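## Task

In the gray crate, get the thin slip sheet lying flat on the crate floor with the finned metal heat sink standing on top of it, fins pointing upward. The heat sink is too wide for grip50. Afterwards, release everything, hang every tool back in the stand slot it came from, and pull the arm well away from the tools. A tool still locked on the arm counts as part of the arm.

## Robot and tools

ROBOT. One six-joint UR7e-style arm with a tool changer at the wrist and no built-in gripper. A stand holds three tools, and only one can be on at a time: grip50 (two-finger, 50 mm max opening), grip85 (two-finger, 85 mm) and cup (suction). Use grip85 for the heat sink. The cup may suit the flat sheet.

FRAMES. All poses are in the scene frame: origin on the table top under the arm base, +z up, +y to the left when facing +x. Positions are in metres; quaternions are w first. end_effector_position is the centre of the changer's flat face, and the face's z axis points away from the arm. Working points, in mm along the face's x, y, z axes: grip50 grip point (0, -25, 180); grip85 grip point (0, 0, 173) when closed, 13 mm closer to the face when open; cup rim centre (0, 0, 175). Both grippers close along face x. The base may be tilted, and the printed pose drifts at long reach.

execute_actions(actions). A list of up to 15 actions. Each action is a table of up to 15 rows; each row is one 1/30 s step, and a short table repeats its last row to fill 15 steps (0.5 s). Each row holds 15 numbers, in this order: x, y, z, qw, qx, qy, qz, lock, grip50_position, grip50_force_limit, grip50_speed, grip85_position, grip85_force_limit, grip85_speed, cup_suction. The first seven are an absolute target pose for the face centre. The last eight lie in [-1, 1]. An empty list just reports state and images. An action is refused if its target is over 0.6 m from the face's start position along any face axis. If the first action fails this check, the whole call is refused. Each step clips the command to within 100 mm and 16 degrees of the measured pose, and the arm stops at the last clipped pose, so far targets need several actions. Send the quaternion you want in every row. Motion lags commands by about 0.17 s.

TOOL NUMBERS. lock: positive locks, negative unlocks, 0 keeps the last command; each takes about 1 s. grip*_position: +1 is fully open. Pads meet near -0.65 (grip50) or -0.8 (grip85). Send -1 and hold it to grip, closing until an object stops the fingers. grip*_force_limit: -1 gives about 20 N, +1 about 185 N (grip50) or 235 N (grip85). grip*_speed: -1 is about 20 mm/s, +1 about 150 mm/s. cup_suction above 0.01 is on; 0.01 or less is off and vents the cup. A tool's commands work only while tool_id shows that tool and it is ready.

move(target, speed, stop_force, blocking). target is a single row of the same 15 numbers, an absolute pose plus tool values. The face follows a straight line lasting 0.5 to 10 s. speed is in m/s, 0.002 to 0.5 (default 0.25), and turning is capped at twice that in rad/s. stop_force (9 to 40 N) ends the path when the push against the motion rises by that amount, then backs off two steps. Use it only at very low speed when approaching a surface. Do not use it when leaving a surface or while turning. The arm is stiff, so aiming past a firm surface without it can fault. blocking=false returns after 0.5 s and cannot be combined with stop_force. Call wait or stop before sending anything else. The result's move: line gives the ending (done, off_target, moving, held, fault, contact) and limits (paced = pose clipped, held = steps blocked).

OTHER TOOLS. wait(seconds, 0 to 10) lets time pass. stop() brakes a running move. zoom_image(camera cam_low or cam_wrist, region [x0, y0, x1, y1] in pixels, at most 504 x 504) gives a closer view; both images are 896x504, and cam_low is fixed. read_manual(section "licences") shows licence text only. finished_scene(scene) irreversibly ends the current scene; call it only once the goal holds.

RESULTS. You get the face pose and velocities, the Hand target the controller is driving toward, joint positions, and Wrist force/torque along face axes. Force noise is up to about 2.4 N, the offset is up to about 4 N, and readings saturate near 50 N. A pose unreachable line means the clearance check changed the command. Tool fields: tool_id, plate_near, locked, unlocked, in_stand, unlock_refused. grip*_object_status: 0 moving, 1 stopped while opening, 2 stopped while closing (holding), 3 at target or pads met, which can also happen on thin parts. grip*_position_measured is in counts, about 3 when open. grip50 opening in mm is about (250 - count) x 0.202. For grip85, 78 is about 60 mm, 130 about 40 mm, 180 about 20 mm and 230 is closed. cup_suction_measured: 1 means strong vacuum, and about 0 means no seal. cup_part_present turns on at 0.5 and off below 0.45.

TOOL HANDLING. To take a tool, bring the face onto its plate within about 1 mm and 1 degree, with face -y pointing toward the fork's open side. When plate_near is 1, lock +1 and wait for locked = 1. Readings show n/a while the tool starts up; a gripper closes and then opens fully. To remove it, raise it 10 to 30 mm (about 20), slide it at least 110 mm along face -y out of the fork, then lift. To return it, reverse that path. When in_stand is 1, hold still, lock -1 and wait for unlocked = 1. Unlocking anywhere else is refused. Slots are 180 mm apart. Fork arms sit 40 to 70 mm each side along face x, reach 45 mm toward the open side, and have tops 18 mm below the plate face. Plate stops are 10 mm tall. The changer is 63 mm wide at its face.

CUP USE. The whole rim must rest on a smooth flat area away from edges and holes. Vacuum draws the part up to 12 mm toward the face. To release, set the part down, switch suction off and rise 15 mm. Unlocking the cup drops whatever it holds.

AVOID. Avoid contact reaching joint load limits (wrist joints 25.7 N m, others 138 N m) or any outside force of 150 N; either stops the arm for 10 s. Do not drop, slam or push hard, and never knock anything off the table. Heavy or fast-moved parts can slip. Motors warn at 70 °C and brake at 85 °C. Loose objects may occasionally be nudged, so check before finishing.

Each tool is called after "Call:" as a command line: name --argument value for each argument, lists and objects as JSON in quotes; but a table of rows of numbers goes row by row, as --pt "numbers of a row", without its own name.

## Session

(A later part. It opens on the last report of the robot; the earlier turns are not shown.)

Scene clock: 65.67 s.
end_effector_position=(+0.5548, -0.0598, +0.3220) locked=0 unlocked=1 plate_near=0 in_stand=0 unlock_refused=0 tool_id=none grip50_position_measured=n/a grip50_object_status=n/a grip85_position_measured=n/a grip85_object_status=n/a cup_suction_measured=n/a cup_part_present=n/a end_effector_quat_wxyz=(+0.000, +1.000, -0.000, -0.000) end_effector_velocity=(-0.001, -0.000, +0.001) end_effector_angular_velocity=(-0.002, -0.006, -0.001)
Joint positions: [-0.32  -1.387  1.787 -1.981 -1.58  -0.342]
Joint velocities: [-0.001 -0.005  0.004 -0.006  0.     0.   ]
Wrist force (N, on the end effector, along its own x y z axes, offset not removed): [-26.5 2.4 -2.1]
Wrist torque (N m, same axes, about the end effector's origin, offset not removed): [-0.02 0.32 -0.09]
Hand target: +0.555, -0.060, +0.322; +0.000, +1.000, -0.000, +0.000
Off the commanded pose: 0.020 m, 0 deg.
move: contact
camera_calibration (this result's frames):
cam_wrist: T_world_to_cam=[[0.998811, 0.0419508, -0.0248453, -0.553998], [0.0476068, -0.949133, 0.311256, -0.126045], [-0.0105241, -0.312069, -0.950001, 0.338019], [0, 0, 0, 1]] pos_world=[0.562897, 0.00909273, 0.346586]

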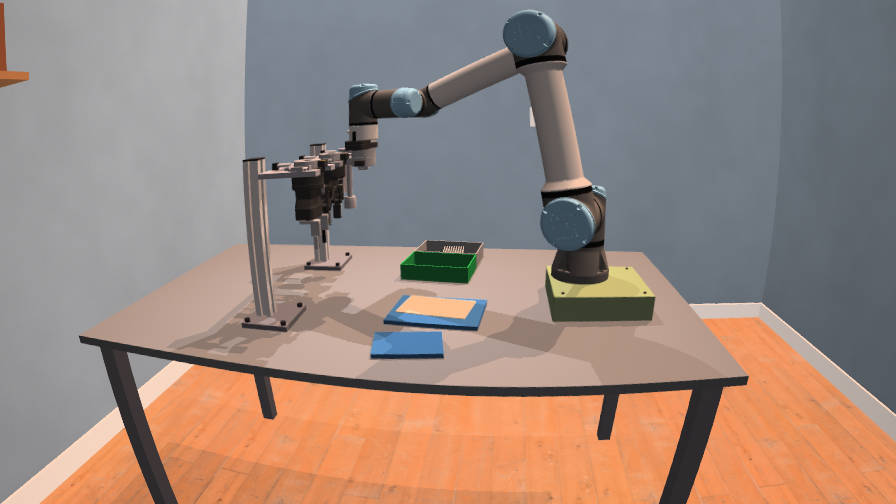

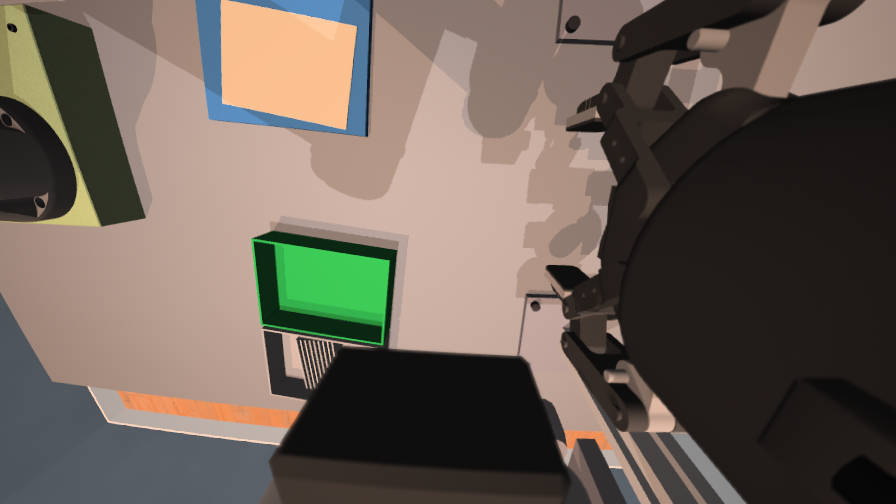

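Call:
move --target '[0.54,-0.05,0.39,0,0.85,0.52,0,0,1,0,0,1,0,0,0]'

Call:
move --target '[0.630,-0.0118,0.378,0,0.6974,0.7167,0,0,1,0,0,1,0,0,0]'

Call:
move --target '[0.630,-0.0118,0.335,0,0.6974,0.7167,0,0,1,0,0,1,0,0,0]' --speed 0.006 --stop_force 12

Scene clock: 73.47 s.
end_effector_position=(+0.5400, -0.0500, +0.3899) locked=0 unlocked=1 plate_near=0 in_stand=0 unlock_refused=0 tool_id=none grip50_position_measured=n/a grip50_object_status=n/a grip85_position_measured=n/a grip85_object_status=n/a cup_suction_measured=n/a cup_part_present=n/a end_effector_quat_wxyz=(+0.000, +0.853, +0.522, -0.000) end_effector_velocity=(-0.000, -0.000, +0.001) end_effector_angular_velocity=(+0.000, +0.000, +0.010)
Joint positions: [-0.31  -1.475  1.707 -1.813 -1.58  -1.43 ]
Joint velocities: [-0.    -0.001 -0.001  0.002  0.    -0.01 ]
Wrist force (N, on the end effector, along its own x y z axes, offset not removed): [-2.2 3.2 -4.0]
Wrist torque (N m, same axes, about the end effector's origin, offset not removed): [0.24 0.03 -0.03]
Hand target: +0.540, -0.050, +0.390; -0.000, +0.853, +0.522, +0.000
Off the commanded pose: 0.000 m, 0 deg.
move: done
camera_calibration (this result's frames):
cam_wrist: T_world_to_cam=[[0.418081, 0.90807, -0.0248393, -0.181045], [0.866528, -0.39045, 0.31093, -0.551271], [0.272648, -0.151518, -0.950108, 0.260673], [0, 0, 0, 1]] pos_world=[0.482311, -0.0113455, 0.414577]

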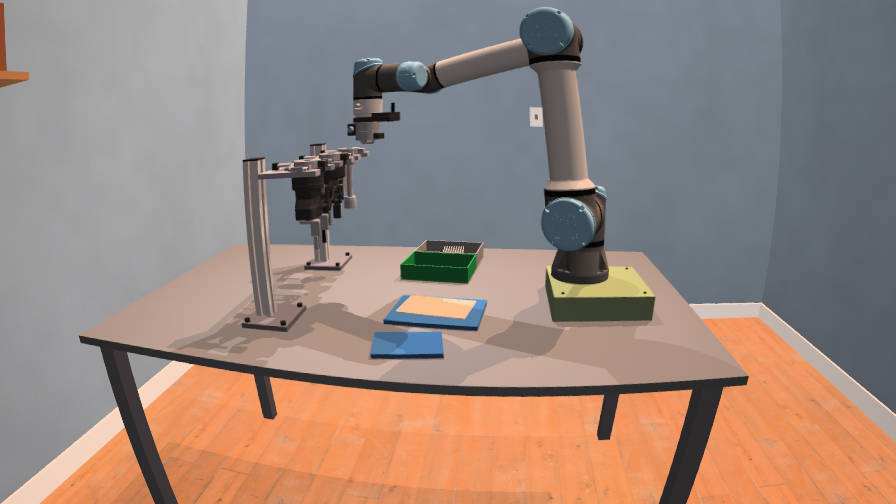

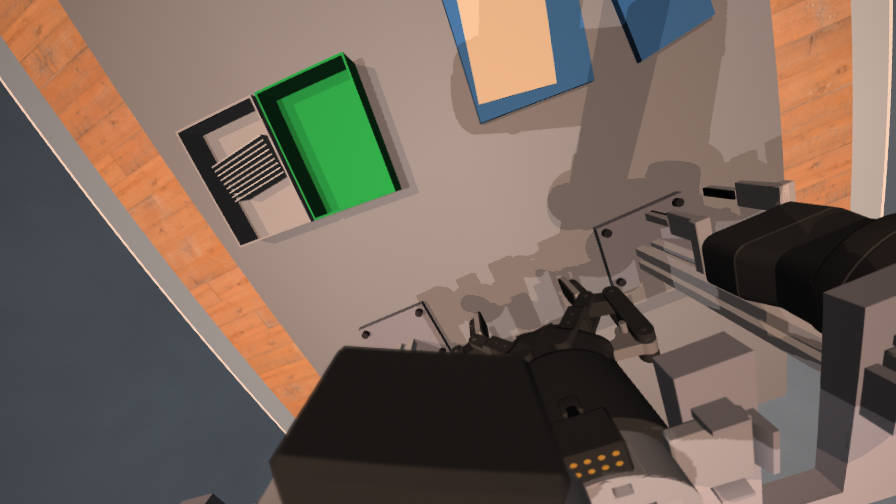

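Scene clock: 74.97 s.
end_effector_position=(+0.6299, -0.0119, +0.3781) locked=0 unlocked=1 plate_near=0 in_stand=0 unlock_refused=0 tool_id=none grip50_position_measured=n/a grip50_object_status=n/a grip85_position_measured=n/a grip85_object_status=n/a cup_suction_measured=n/a cup_part_present=n/a end_effector_quat_wxyz=(-0.000, +0.698, +0.716, +0.000) end_effector_velocity=(+0.002, +0.001, -0.001) end_effector_angular_velocity=(-0.000, +0.002, +0.009)
Joint positions: [-0.203 -1.261  1.475 -1.794 -1.58  -1.822]
Joint velocities: [ 0.002  0.006 -0.005  0.002 -0.001 -0.008]
Wrist force (N, on the end effector, along its own x y z axes, offset not removed): [-0.5 2.9 -4.0]
Wrist torque (N m, same axes, about the end effector's origin, offset not removed): [0.22 0.04 0.08]
Hand target: +0.630, -0.012, +0.378; -0.000, +0.697, +0.717, +0.000
Off the commanded pose: 0.000 m, 0 deg.
move: done
camera_calibration (this result's frames):
cam_wrist: T_world_to_cam=[[-0.0685322, 0.997345, -0.0246274, 0.0540049], [0.94765, 0.0727945, 0.310902, -0.656201], [0.311869, -0.00203141, -0.950123, 0.207811], [0, 0, 0, 1]] pos_world=[0.56074, -0.00567153, 0.40279]

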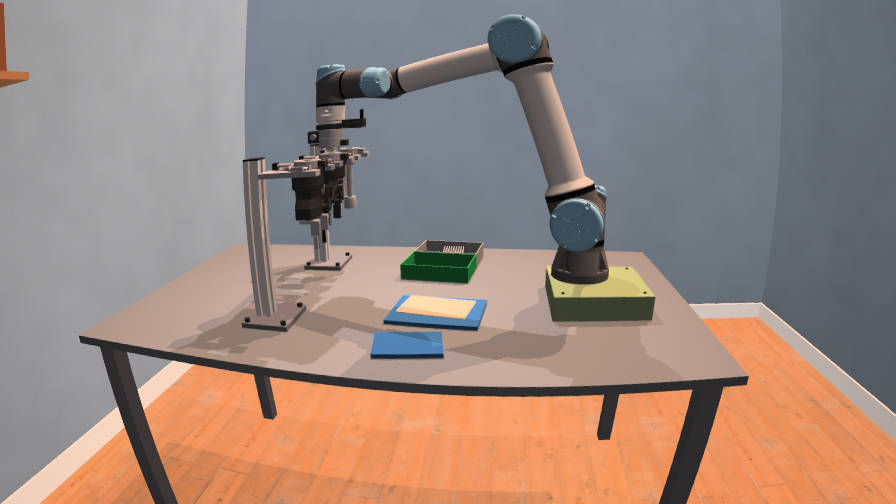

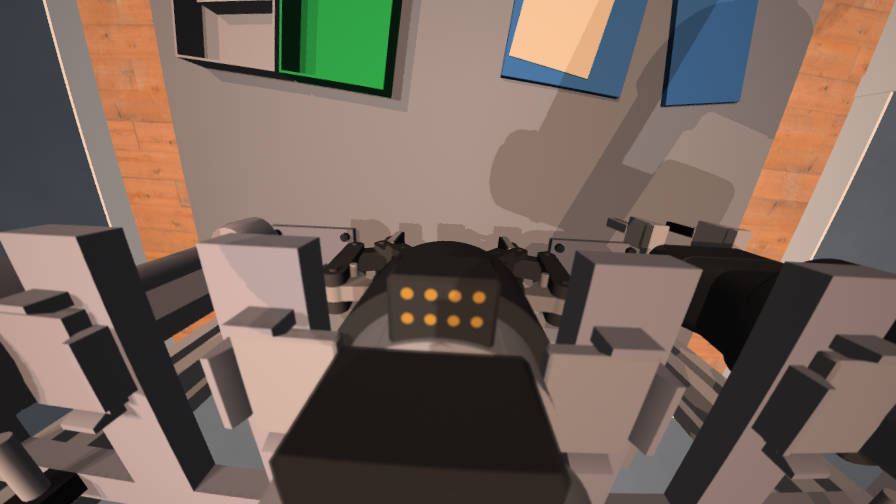

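Scene clock: 78.17 s.
end_effector_position=(+0.6300, -0.0119, +0.3612) locked=0 unlocked=1 plate_near=1 in_stand=1 unlock_refused=0 tool_id=none grip50_position_measured=n/a grip50_object_status=n/a grip85_position_measured=n/a grip85_object_status=n/a cup_suction_measured=n/a cup_part_present=n/a end_effector_quat_wxyz=(+0.000, +0.698, +0.717, +0.000) end_effector_velocity=(+0.000, +0.000, -0.000) end_effector_angular_velocity=(+0.001, +0.005, +0.000)
Joint positions: [-0.203 -1.251  1.507 -1.835 -1.58  -1.822]
Joint velocities: [ 0.     0.002 -0.003  0.007  0.    -0.   ]
Wrist force (N, on the end effector, along its own x y z axes, offset not removed): [2.6 -2.6 -30.9]
Wrist torque (N m, same axes, about the end effector's origin, offset not removed): [-0.95 0.12 0.03]
Hand target: +0.630, -0.012, +0.361; +0.000, +0.698, +0.717, +0.000
Off the commanded pose: 0.026 m, 0 deg.
move: contact
camera_calibration (this result's frames):
cam_wrist: T_world_to_cam=[[-0.068842, 0.99732, -0.0247748, 0.0538064], [0.947545, 0.0731354, 0.311141, -0.651047], [0.312119, -0.00205569, -0.950041, 0.191459], [0, 0, 0, 1]] pos_world=[0.560843, -0.00565407, 0.385795]

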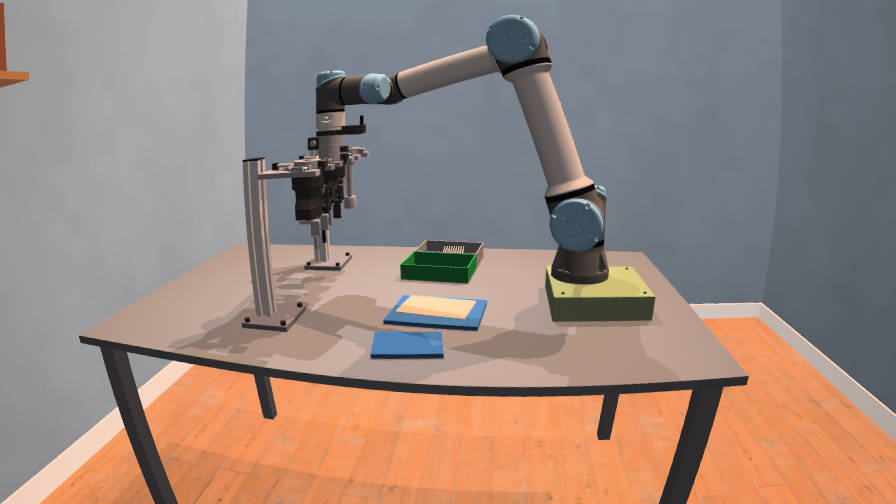

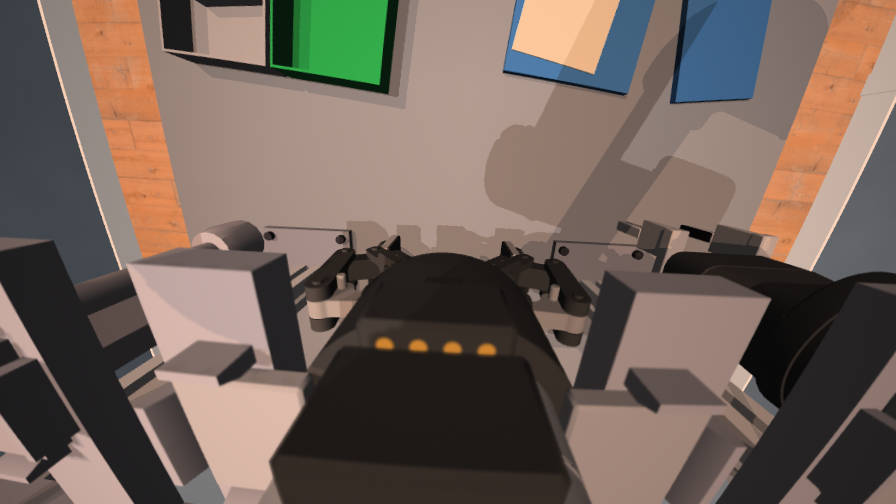

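Call:
execute_actions --actions '[[[0.630,-0.0119,0.3612,0,0.6974,0.7167,0,1,1,0,0,1,0,0,0]],[[0.630,-0.0119,0.3612,0,0.6974,0.7167,0,1,1,0,0,1,0,0,0]],[[0.630,-0.0119,0.3612,0,0.6974,0.7167,0,1,1,0,0,1,0,0,0]]]'

Call:
move --target '[0.630,-0.0119,0.381,0,0.6974,0.7167,0,0,1,0,0,1,0,0,0]' --speed 0.05

Call:
move --target '[0.50,-0.0154,0.381,0,0.6974,0.7167,0,0,1,0,0,1,0,0,0]' --speed 0.15

Call:
move --target '[0.348,-0.28,0.36,0,1,0,0,0,1,0,0,1,0,0,0]'

Scene clock: 86.13 s.
end_effector_position=(+0.6300, -0.0119, +0.3612) locked=1 unlocked=0 plate_near=1 in_stand=1 unlock_refused=0 tool_id=grip85 grip50_position_measured=n/a grip50_object_status=n/a grip85_position_measured=n/a grip85_object_status=n/a cup_suction_measured=n/a cup_part_present=n/a end_effector_quat_wxyz=(+0.000, +0.697, +0.717, +0.000) end_effector_velocity=(+0.000, +0.001, -0.000) end_effector_angular_velocity=(+0.000, -0.000, +0.001)
Joint positions: [-0.203 -1.251  1.506 -1.835 -1.58  -1.823]
Joint velocities: [ 0.001  0.001  0.    -0.001  0.     0.   ]
Wrist force (N, on the end effector, along its own x y z axes, offset not removed): [0.8 -3.7 -39.5]
Wrist torque (N m, same axes, about the end effector's origin, offset not removed): [-0.97 2.19 -0.05]
Hand target: +0.630, -0.012, +0.361; +0.000, +0.697, +0.717, -0.000
Off the commanded pose: 0.000 m, 0 deg.
camera_calibration (this result's frames):
cam_wrist: T_world_to_cam=[[-0.0693002, 0.997286, -0.0248599, 0.0541576], [0.947543, 0.073597, 0.31104, -0.65108], [0.312026, -0.00200072, -0.950072, 0.191581], [0, 0, 0, 1]] pos_world=[0.560901, -0.00570977, 0.385874]

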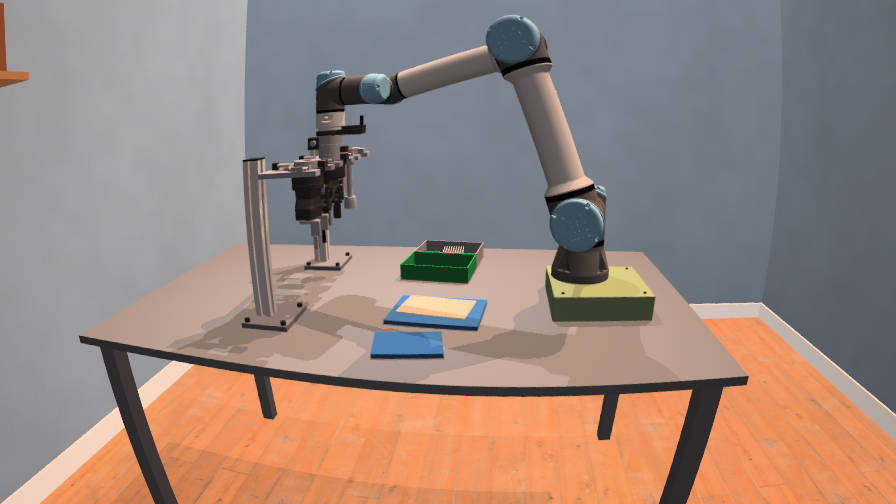

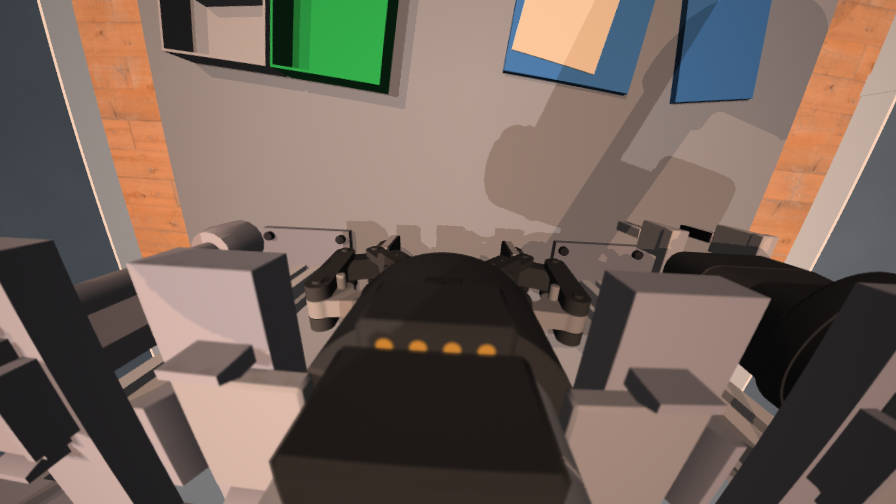

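Scene clock: 86.93 s.
end_effector_position=(+0.6300, -0.0119, +0.3808) locked=1 unlocked=0 plate_near=1 in_stand=0 unlock_refused=0 tool_id=grip85 grip50_position_measured=n/a grip50_object_status=n/a grip85_position_measured=n/a grip85_object_status=n/a cup_suction_measured=n/a cup_part_present=n/a end_effector_quat_wxyz=(+0.000, +0.697, +0.717, -0.000) end_effector_velocity=(+0.000, -0.000, +0.001) end_effector_angular_velocity=(-0.000, +0.001, +0.001)
Joint positions: [-0.202 -1.262  1.47  -1.787 -1.581 -1.823]
Joint velocities: [ 0.     0.    -0.004  0.005 -0.001 -0.001]
Wrist force (N, on the end effector, along its own x y z axes, offset not removed): [-3.1 0.0 -0.7]
Wrist torque (N m, same axes, about the end effector's origin, offset not removed): [-0.01 0.16 -0.12]
Hand target: +0.630, -0.012, +0.381; +0.000, +0.697, +0.717, +0.000
Off the commanded pose: 0.000 m, 0 deg.
move: done
camera_calibration (this result's frames):
cam_wrist: T_world_to_cam=[[-0.0692888, 0.997286, -0.0249082, 0.0546598], [0.947585, 0.073601, 0.310911, -0.657104], [0.3119, -0.00206, -0.950113, 0.210296], [0, 0, 0, 1]] pos_world=[0.560858, -0.0057147, 0.405467]

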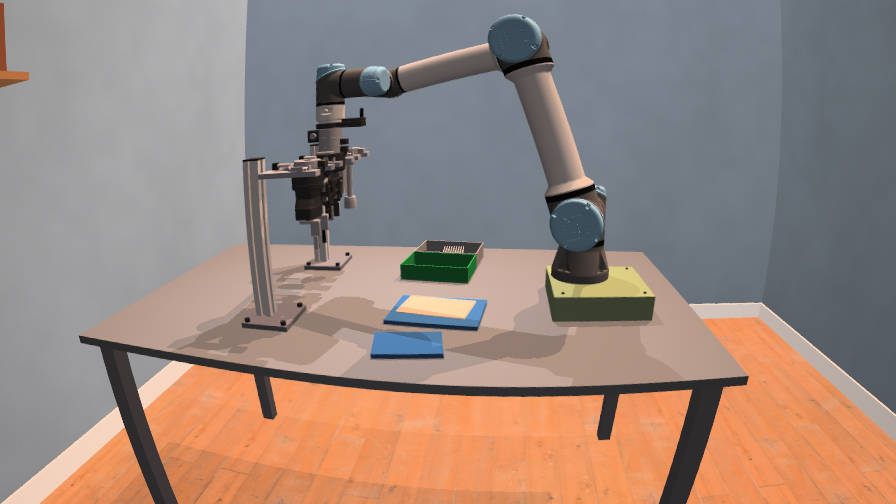

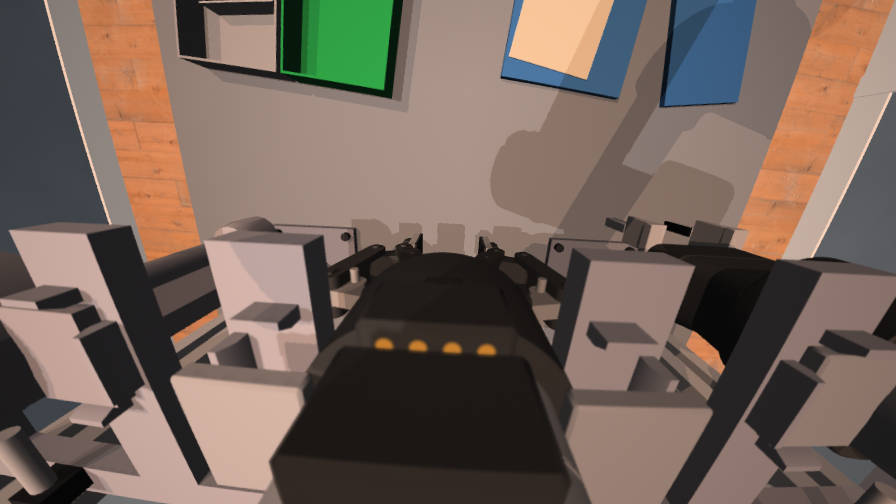

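Scene clock: 88.30 s.
end_effector_position=(+0.5002, -0.0153, +0.3808) locked=1 unlocked=0 plate_near=1 in_stand=0 unlock_refused=0 tool_id=grip85 grip50_position_measured=n/a grip50_object_status=n/a grip85_position_measured=n/a grip85_object_status=n/a cup_suction_measured=n/a cup_part_present=n/a end_effector_quat_wxyz=(+0.000, +0.697, +0.717, -0.000) end_effector_velocity=(-0.002, +0.000, -0.000) end_effector_angular_velocity=(+0.001, +0.000, -0.002)
Joint positions: [-0.269 -1.569  1.832 -1.843 -1.58  -1.889]
Joint velocities: [-0.001 -0.004  0.004  0.001  0.     0.001]
Wrist force (N, on the end effector, along its own x y z axes, offset not removed): [-3.7 4.6 -1.0]
Wrist torque (N m, same axes, about the end effector's origin, offset not removed): [0.22 0.29 -0.13]
Hand target: +0.500, -0.015, +0.381; +0.000, +0.697, +0.717, -0.000
Off the commanded pose: 0.000 m, 0 deg.
move: done
camera_calibration (this result's frames):
cam_wrist: T_world_to_cam=[[-0.0692805, 0.997283, -0.0250341, 0.0491165], [0.94755, 0.0736326, 0.31101, -0.533884], [0.312009, -0.00217415, -0.950077, 0.250716], [0, 0, 0, 1]] pos_world=[0.431059, -0.00912667, 0.405473]

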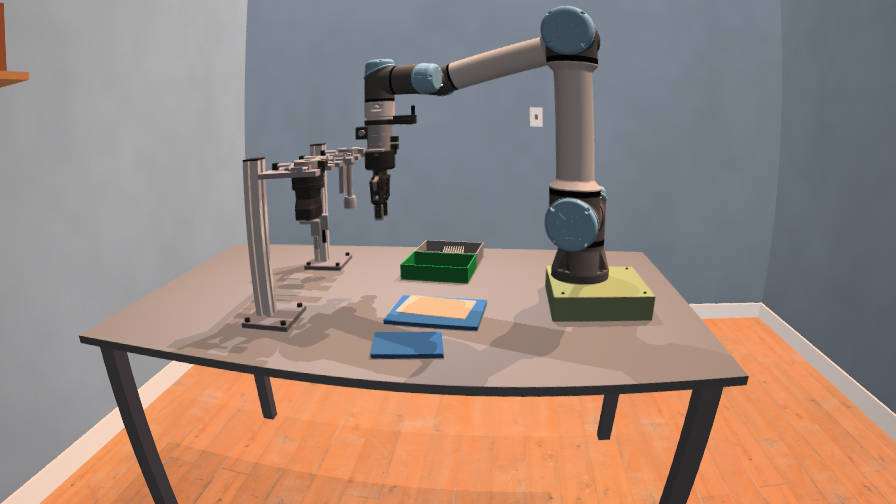

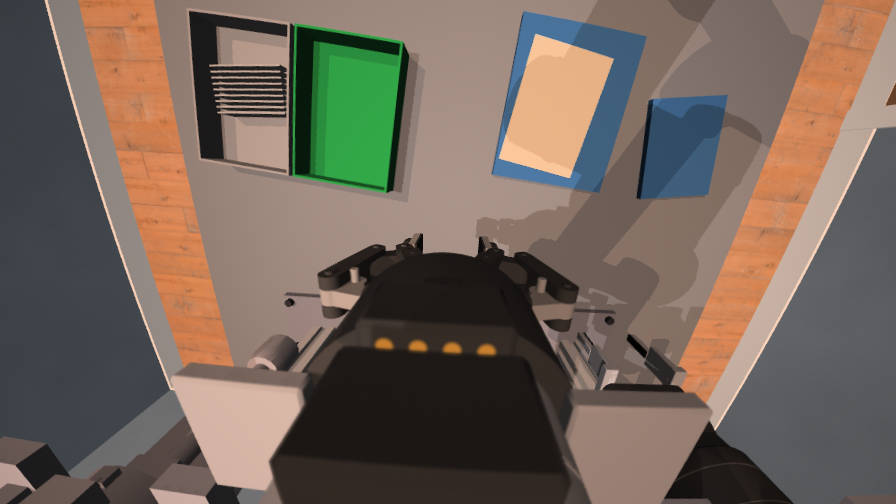

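Scene clock: 91.97 s.
end_effector_position=(+0.3481, -0.2798, +0.3599) locked=1 unlocked=0 plate_near=1 in_stand=0 unlock_refused=0 tool_id=grip85 grip50_position_measured=n/a grip50_object_status=n/a grip85_position_measured=3 grip85_object_status=3 cup_suction_measured=n/a cup_part_present=n/a end_effector_quat_wxyz=(+0.001, +1.000, +0.000, -0.000) end_effector_velocity=(-0.001, -0.001, -0.000) end_effector_angular_velocity=(+0.000, -0.000, -0.008)
Joint positions: [-0.956 -1.697  2.002 -1.89  -1.573 -0.979]
Joint velocities: [-0.003  0.001 -0.    -0.     0.     0.005]
Wrist force (N, on the end effector, along its own x y z axes, offset not removed): [-2.1 0.0 -3.7]
Wrist torque (N m, same axes, about the end effector's origin, offset not removed): [-0.05 0.08 -0.21]
Hand target: +0.348, -0.280, +0.360; +0.001, +1.000, +0.000, -0.000
Off the commanded pose: 0.000 m, 0 deg.
move: done
camera_calibration (this result's frames):
cam_wrist: T_world_to_cam=[[0.998774, 0.0427735, -0.0249146, -0.33713], [0.0484239, -0.948675, 0.312523, -0.337428], [-0.0102682, -0.313346, -0.949583, 0.302691], [0, 0, 0, 1]] pos_world=[0.356164, -0.210843, 0.384485]

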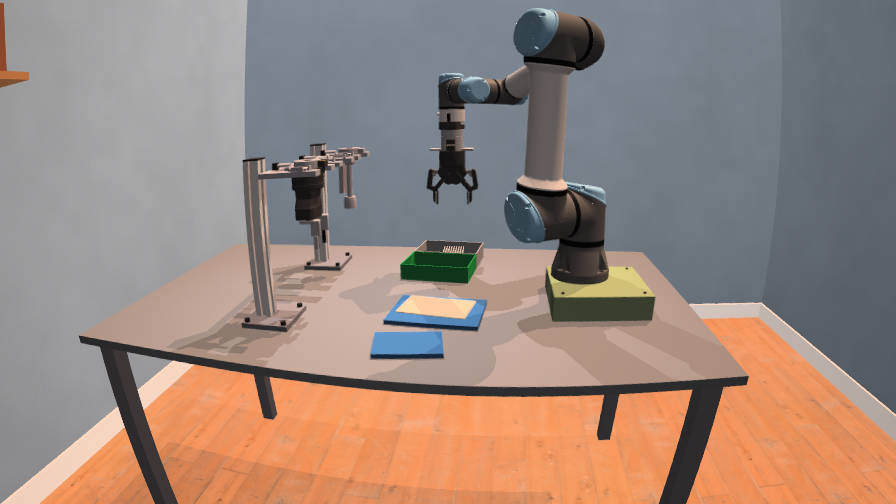

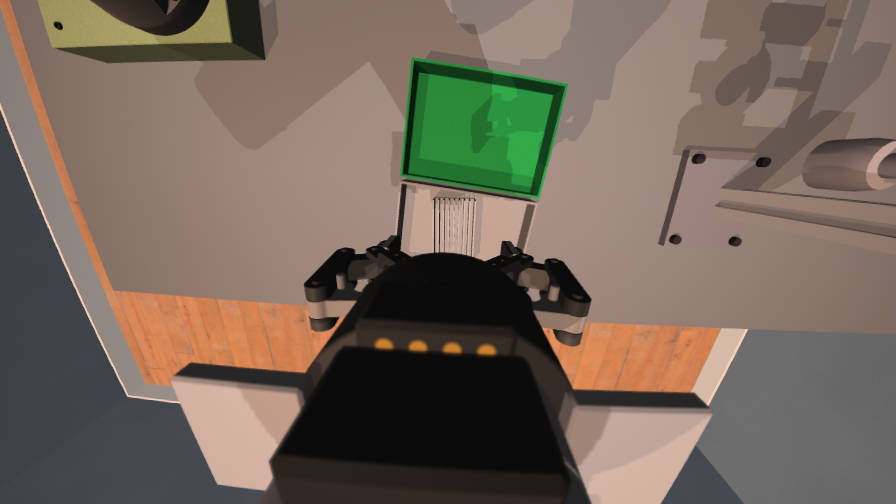

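Move further -y to see the crate fully.

Call:
move --target '[0.355,-0.37,0.36,0,1,0,0,0,1,0,0,1,0,0,0]'

Call:
zoom_image --camera "cam_wrist" --region '[340,60,600,260]'

Scene clock: 94.60 s.
end_effector_position=(+0.3549, -0.3699, +0.3601) locked=1 unlocked=0 plate_near=1 in_stand=0 unlock_refused=0 tool_id=grip85 grip50_position_measured=n/a grip50_object_status=n/a grip85_position_measured=3 grip85_object_status=3 cup_suction_measured=n/a cup_part_present=n/a end_effector_quat_wxyz=(+0.000, +1.000, +0.000, -0.000) end_effector_velocity=(+0.000, -0.002, -0.000) end_effector_angular_velocity=(+0.001, -0.000, -0.000)
Joint positions: [-1.047 -1.534  1.844 -1.894 -1.571 -1.069]
Joint velocities: [-0.001  0.004 -0.004  0.     0.001 -0.001]
Wrist force (N, on the end effector, along its own x y z axes, offset not removed): [-3.9 -1.6 -2.8]
Wrist torque (N m, same axes, about the end effector's origin, offset not removed): [-0.14 0.35 0.06]
Hand target: +0.355, -0.370, +0.360; +0.000, +1.000, +0.000, -0.000
Off the commanded pose: 0.000 m, 0 deg.
move: done
camera_calibration (this result's frames):
cam_wrist: T_world_to_cam=[[0.998805, 0.0420406, -0.0249143, -0.340353], [0.0477123, -0.949166, 0.311139, -0.422673], [-0.0105673, -0.311956, -0.950038, 0.275462], [0, 0, 0, 1]] pos_world=[0.363024, -0.300946, 0.38473]

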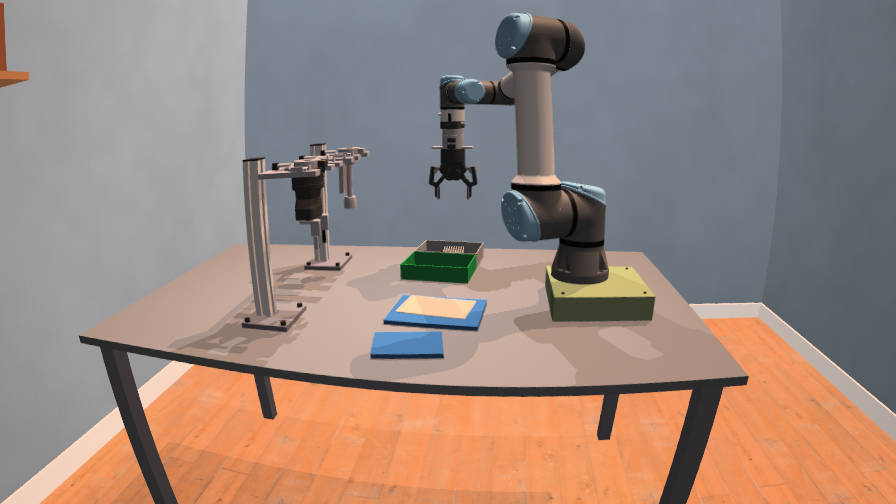

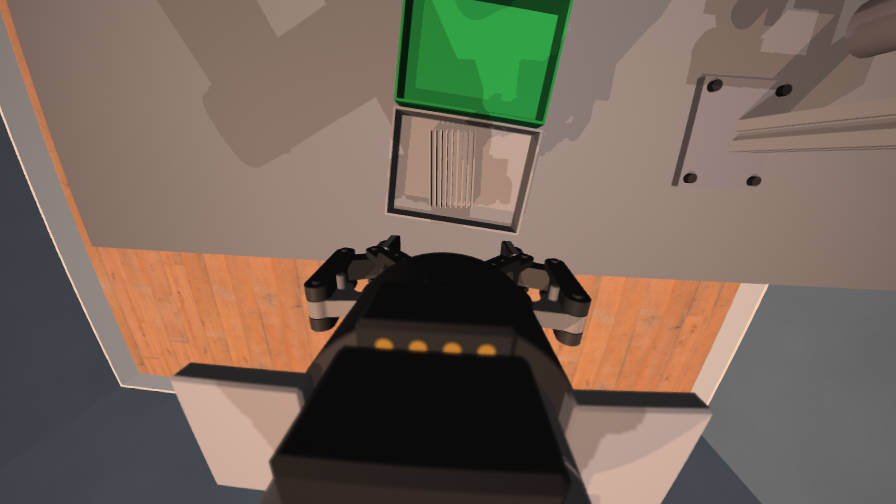

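Region (340, 60, 600, 260) of cam_wrist's 896x504 image, scaled by 1.938, with more detail than that image has; it fills the top 388 rows of this view, and the rest is white.

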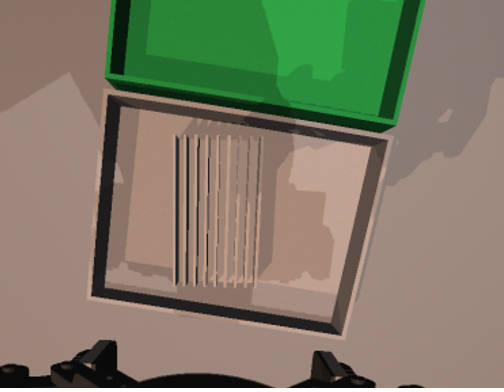

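Call:
move --target '[0.354,-0.304,0.26,0,0.9997,0.0235,0,0,1,0,0,1,0,0,0]'

Call:
move --target '[0.354,-0.304,0.19,0,0.9997,0.0235,0,0,1,0,0,1,0,0,0]' --speed 0.015 --stop_force 10

Scene clock: 99.70 s.
end_effector_position=(+0.3540, -0.3041, +0.2601) locked=1 unlocked=0 plate_near=1 in_stand=0 unlock_refused=0 tool_id=grip85 grip50_position_measured=n/a grip50_object_status=n/a grip85_position_measured=3 grip85_object_status=3 cup_suction_measured=n/a cup_part_present=n/a end_effector_quat_wxyz=(-0.000, +1.000, +0.023, +0.000) end_effector_velocity=(+0.000, +0.001, -0.002) end_effector_angular_velocity=(-0.000, -0.000, +0.001)
Joint positions: [-0.977 -1.527  2.123 -2.18  -1.572 -1.046]
Joint velocities: [ 0.002  0.002  0.003 -0.006 -0.     0.   ]
Wrist force (N, on the end effector, along its own x y z axes, offset not removed): [0.4 1.2 -0.1]
Wrist torque (N m, same axes, about the end effector's origin, offset not removed): [0.21 0.12 -0.01]
Hand target: +0.354, -0.304, +0.260; -0.000, +1.000, +0.023, +0.000
Off the commanded pose: 0.000 m, 0 deg.
move: done
camera_calibration (this result's frames):
cam_wrist: T_world_to_cam=[[0.995733, 0.0888927, -0.0247721, -0.329402], [0.0921849, -0.946022, 0.310717, -0.343769], [0.00418554, -0.311675, -0.95018, 0.195874], [0, 0, 0, 1]] pos_world=[0.358867, -0.234882, 0.28477]

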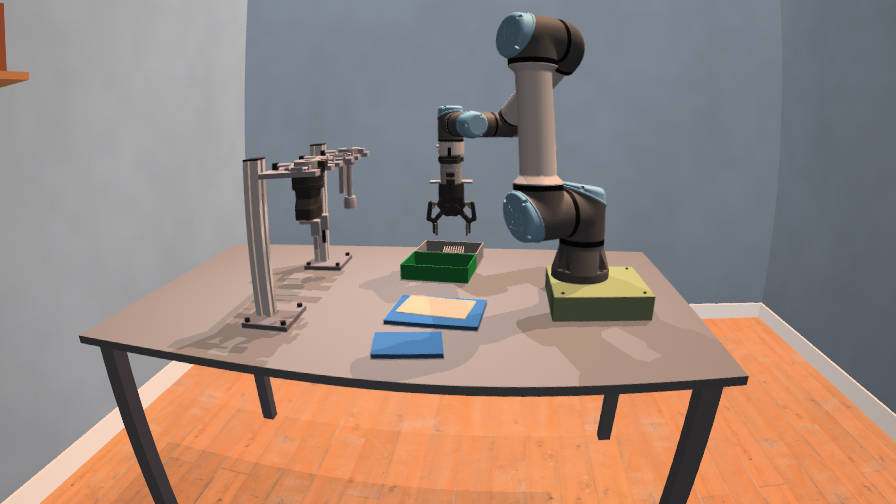

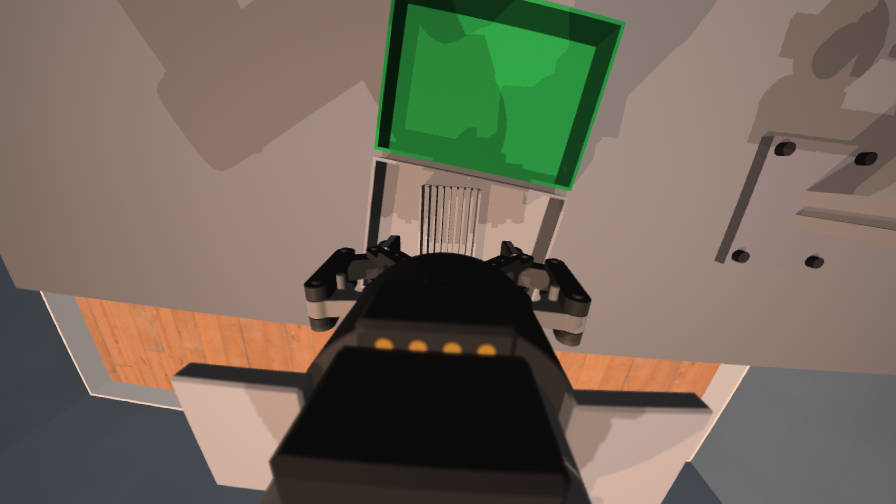

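Scene clock: 104.63 s.
end_effector_position=(+0.3540, -0.3040, +0.1902) locked=1 unlocked=0 plate_near=1 in_stand=0 unlock_refused=0 tool_id=grip85 grip50_position_measured=n/a grip50_object_status=n/a grip85_position_measured=3 grip85_object_status=3 cup_suction_measured=n/a cup_part_present=n/a end_effector_quat_wxyz=(-0.000, +1.000, +0.023, -0.000) end_effector_velocity=(+0.000, +0.000, -0.001) end_effector_angular_velocity=(-0.001, -0.001, +0.001)
Joint positions: [-0.977 -1.397  2.207 -2.394 -1.572 -1.046]
Joint velocities: [ 0.001  0.002  0.002 -0.005 -0.    -0.001]
Wrist force (N, on the end effector, along its own x y z axes, offset not removed): [-1.5 1.3 -3.2]
Wrist torque (N m, same axes, about the end effector's origin, offset not removed): [-0.03 0.05 -0.12]
Hand target: +0.354, -0.304, +0.190; -0.000, +1.000, +0.024, -0.000
Off the commanded pose: 0.000 m, 0 deg.
move: done
camera_calibration (this result's frames):
cam_wrist: T_world_to_cam=[[0.995728, 0.0889304, -0.0248314, -0.331103], [0.0922383, -0.945952, 0.310913, -0.32202], [0.00416035, -0.311876, -0.950114, 0.129406], [0, 0, 0, 1]] pos_world=[0.358853, -0.234812, 0.214849]

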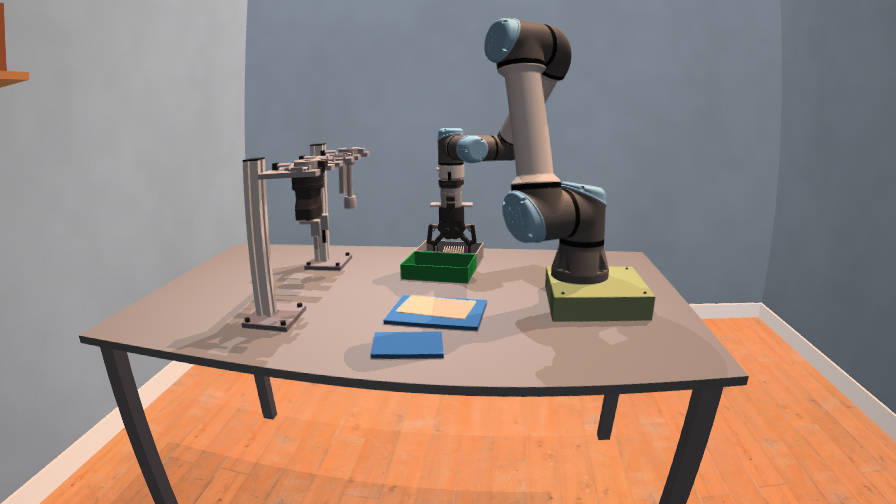

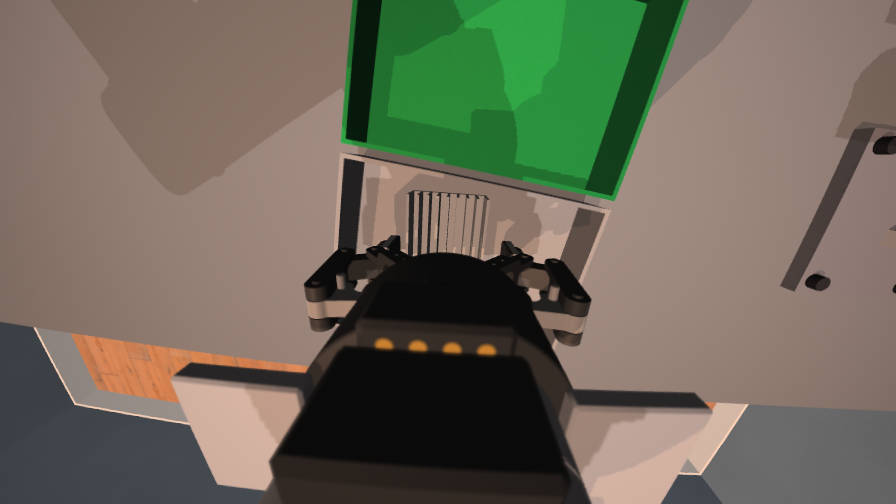

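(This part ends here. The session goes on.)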